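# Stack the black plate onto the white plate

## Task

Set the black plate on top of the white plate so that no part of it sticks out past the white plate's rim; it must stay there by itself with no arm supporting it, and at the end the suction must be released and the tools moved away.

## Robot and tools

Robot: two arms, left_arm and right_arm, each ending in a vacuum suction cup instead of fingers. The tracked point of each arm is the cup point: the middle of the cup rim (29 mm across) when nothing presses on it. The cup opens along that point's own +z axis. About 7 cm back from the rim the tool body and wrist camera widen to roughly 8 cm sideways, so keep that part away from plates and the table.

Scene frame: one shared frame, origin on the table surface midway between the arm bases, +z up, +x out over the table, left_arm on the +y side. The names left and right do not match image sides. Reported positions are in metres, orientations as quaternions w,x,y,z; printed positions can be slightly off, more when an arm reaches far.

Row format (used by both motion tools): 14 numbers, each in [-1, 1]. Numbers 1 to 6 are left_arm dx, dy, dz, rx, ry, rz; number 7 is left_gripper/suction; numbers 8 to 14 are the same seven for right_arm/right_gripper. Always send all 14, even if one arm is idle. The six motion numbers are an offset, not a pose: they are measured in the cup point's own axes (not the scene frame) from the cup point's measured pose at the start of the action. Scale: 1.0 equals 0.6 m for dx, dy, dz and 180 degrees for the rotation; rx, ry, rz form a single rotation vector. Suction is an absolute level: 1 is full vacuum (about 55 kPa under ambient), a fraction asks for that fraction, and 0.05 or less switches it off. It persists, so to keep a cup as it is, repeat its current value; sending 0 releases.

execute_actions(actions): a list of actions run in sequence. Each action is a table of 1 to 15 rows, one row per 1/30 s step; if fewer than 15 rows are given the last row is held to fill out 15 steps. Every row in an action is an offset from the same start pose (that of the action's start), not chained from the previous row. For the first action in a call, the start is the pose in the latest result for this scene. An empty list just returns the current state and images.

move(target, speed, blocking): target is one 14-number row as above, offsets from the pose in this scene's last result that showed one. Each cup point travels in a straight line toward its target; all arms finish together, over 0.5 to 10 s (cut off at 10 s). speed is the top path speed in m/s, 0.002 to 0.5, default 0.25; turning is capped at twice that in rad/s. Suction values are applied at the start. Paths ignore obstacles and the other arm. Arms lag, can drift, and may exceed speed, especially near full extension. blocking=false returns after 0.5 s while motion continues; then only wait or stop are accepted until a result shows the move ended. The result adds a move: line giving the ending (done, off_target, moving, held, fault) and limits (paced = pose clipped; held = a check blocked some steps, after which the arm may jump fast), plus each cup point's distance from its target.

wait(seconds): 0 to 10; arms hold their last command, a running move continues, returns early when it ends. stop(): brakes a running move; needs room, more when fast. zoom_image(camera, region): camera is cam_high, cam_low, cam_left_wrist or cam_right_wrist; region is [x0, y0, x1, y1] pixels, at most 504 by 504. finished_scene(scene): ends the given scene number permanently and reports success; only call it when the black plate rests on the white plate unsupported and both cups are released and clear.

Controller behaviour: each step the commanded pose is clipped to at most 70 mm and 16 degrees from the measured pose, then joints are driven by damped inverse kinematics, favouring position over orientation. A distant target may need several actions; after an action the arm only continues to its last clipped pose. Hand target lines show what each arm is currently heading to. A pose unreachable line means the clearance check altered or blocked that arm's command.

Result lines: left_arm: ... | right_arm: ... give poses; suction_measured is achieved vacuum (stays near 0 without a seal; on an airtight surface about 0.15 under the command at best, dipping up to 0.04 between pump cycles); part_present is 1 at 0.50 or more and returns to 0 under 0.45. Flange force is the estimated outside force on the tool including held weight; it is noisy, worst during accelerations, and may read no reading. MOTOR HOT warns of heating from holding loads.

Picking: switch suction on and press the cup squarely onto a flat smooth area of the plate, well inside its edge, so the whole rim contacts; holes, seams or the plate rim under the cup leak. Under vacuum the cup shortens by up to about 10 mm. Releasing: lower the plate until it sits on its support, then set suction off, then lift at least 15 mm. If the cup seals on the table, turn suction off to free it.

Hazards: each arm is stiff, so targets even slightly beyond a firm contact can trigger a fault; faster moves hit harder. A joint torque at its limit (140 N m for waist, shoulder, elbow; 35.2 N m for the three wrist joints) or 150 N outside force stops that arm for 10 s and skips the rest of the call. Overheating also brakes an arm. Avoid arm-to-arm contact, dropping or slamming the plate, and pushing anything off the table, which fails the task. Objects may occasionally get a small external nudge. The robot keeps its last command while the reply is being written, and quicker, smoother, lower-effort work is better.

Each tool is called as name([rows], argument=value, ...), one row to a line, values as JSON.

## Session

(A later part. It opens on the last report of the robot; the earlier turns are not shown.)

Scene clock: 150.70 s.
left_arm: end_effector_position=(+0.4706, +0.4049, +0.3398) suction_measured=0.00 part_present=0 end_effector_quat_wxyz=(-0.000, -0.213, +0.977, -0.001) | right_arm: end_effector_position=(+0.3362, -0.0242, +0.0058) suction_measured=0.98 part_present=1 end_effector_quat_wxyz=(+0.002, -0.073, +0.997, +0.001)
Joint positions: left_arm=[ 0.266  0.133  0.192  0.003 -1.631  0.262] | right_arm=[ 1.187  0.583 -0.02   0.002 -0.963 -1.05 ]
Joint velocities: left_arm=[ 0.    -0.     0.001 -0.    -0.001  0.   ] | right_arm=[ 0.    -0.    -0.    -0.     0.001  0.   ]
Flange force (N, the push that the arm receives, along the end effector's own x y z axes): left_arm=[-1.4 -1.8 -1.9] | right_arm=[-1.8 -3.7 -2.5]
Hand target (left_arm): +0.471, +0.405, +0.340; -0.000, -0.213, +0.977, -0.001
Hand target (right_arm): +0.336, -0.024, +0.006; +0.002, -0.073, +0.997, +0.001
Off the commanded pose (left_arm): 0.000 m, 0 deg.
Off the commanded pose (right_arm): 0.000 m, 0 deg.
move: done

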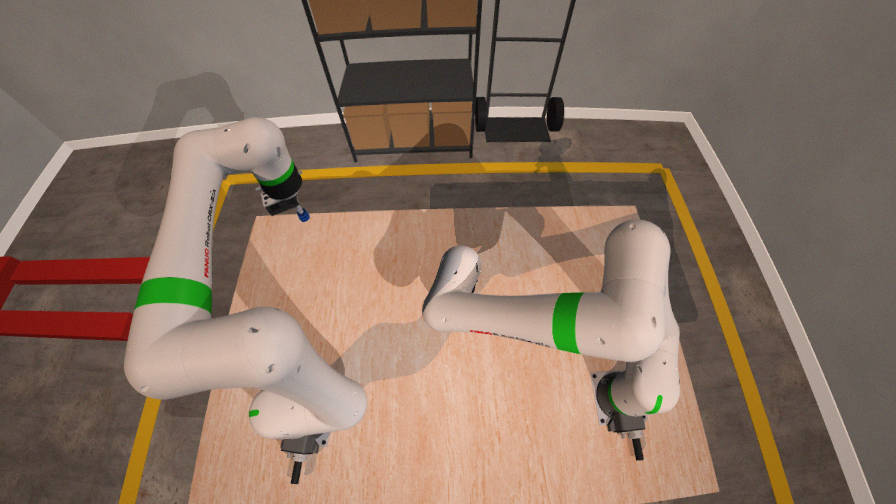

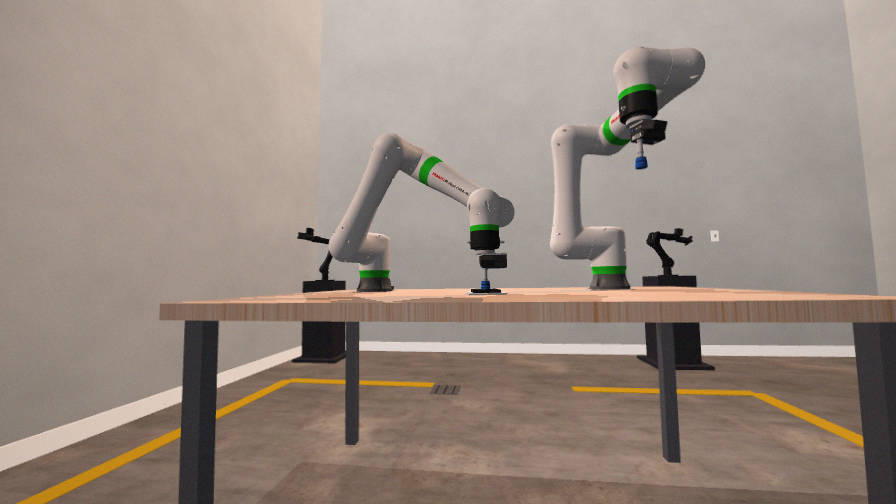

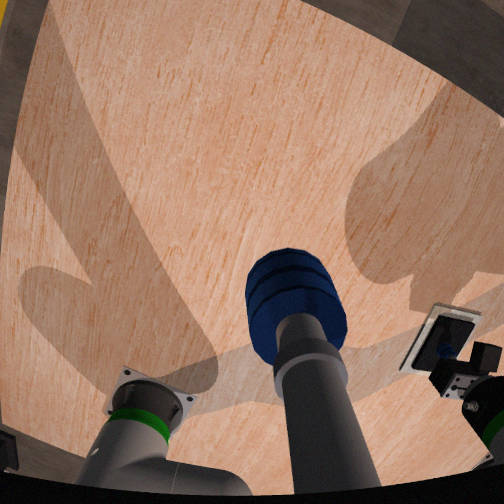

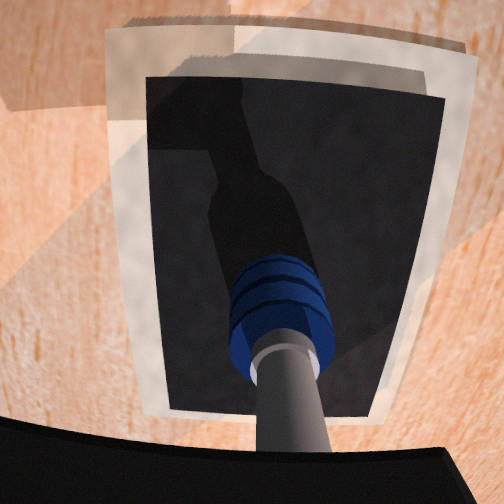

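Contact is indicated (the force changed sign), so I'm releasing.

execute_actions([
  [[0,0,0,0,0,0,0,0,0,0,0,0,0,0]],
])

Scene clock: 155.30 s.
left_arm: end_effector_position=(+0.4706, +0.4049, +0.3398) suction_measured=0.00 part_present=0 end_effector_quat_wxyz=(-0.000, -0.213, +0.977, -0.001) | right_arm: end_effector_position=(+0.3362, -0.0242, +0.0058) suction_measured=0.00 part_present=0 end_effector_quat_wxyz=(+0.002, -0.073, +0.997, +0.001)
Joint positions: left_arm=[ 0.266  0.133  0.192  0.003 -1.631  0.262] | right_arm=[ 1.187  0.583 -0.02   0.002 -0.963 -1.05 ]
Joint velocities: left_arm=[ 0.     0.     0.    -0.    -0.001  0.   ] | right_arm=[ 0. -0. -0. -0.  0. -0.]
Flange force (N, the push that the arm receives, along the end effector's own x y z axes): left_arm=[1.6 -0.3 -1.1] | right_arm=[-2.0 -4.2 -14.6]
Hand target (left_arm): +0.471, +0.405, +0.340; -0.000, -0.213, +0.977, -0.001
Hand target (right_arm): +0.336, -0.024, +0.006; +0.002, -0.073, +0.997, +0.001
Off the commanded pose (left_arm): 0.000 m, 0 deg.
Off the commanded pose (right_arm): 0.000 m, 0 deg.

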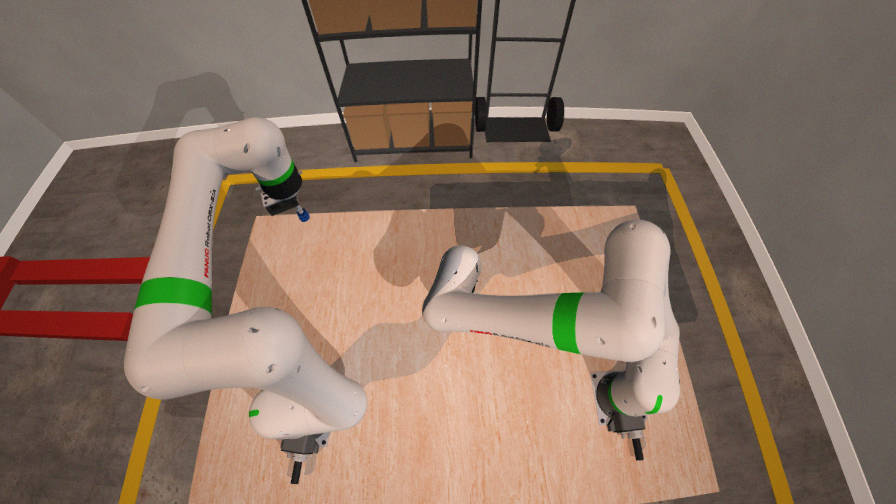

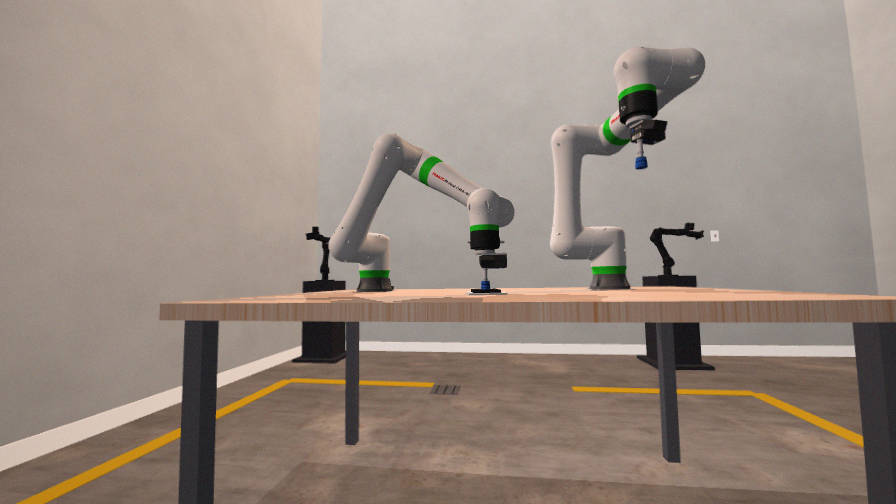

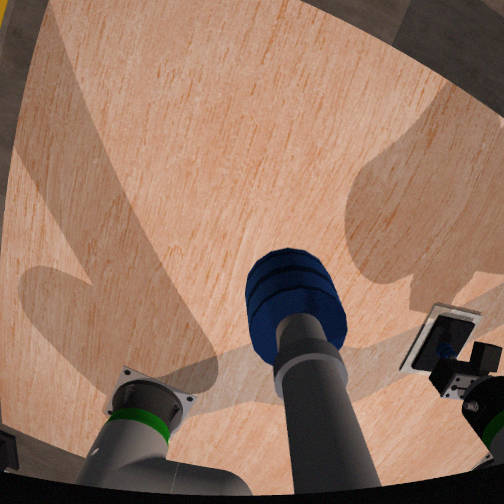

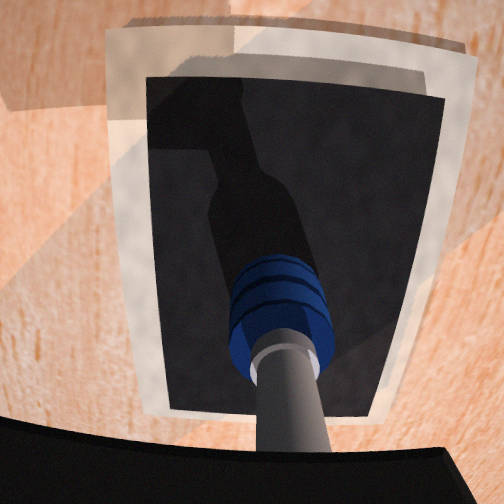

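move(target=[0,0,0,0,0,0,0,0,0,-0.35,0,0,0,0], speed=0.25)

Scene clock: 162.43 s.
left_arm: end_effector_position=(+0.4706, +0.4049, +0.3398) suction_measured=0.00 part_present=0 end_effector_quat_wxyz=(-0.000, -0.213, +0.977, -0.001) | right_arm: end_effector_position=(+0.3362, -0.0245, +0.2159) suction_measured=0.00 part_present=0 end_effector_quat_wxyz=(+0.002, -0.072, +0.997, +0.001)
Joint positions: left_arm=[ 0.266  0.133  0.192  0.003 -1.631  0.262] | right_arm=[ 1.187  0.389  0.223  0.002 -1.401 -1.05 ]
Joint velocities: left_arm=[-0.001  0.     0.    -0.     0.001 -0.   ] | right_arm=[ 0.001  0.001  0.001 -0.001  0.     0.004]
Flange force (N, the push that the arm receives, along the end effector's own x y z axes): left_arm=[-0.5 -1.4 -1.6] | right_arm=[-7.1 0.0 -1.7]
Hand target (left_arm): +0.471, +0.405, +0.340; -0.000, -0.213, +0.977, -0.001
Hand target (right_arm): +0.336, -0.024, +0.216; +0.002, -0.072, +0.997, +0.001
Off the commanded pose (left_arm): 0.000 m, 0 deg.
Off the commanded pose (right_arm): 0.001 m, 0 deg.
move: done

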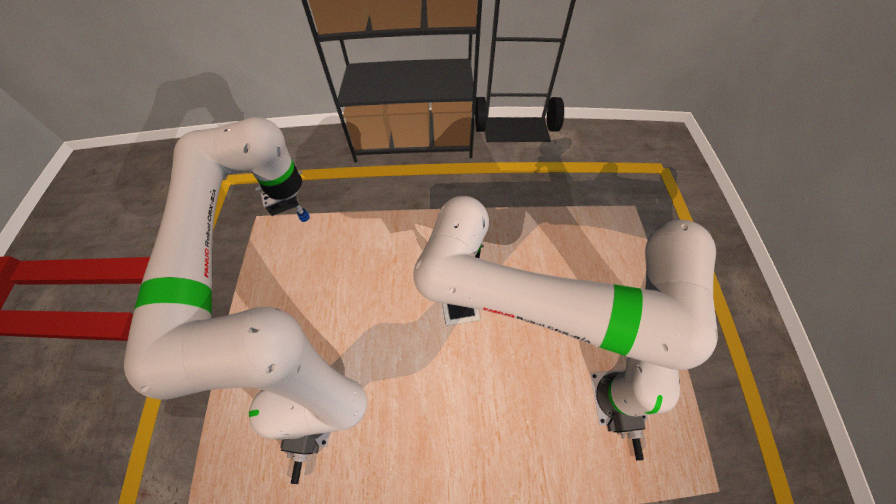

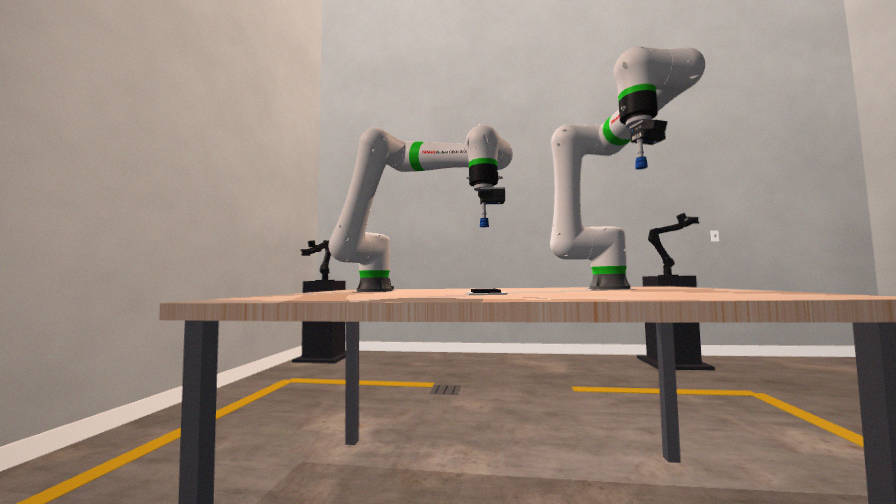

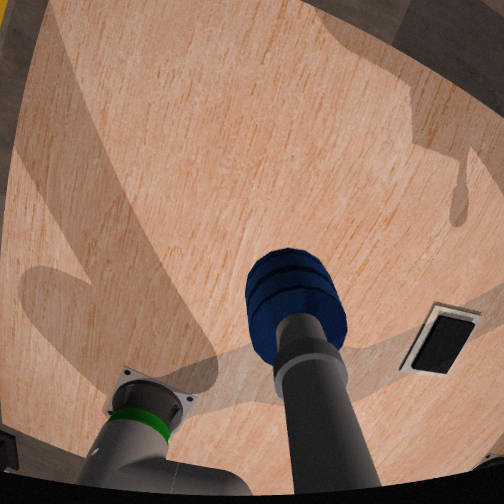

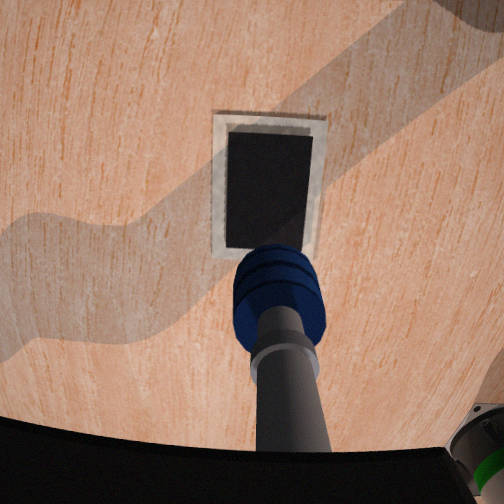

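The black plate is centred on the white one, and the tool is 20 cm clear.

finished_scene(scene=1)

The scene is finished: the task was done.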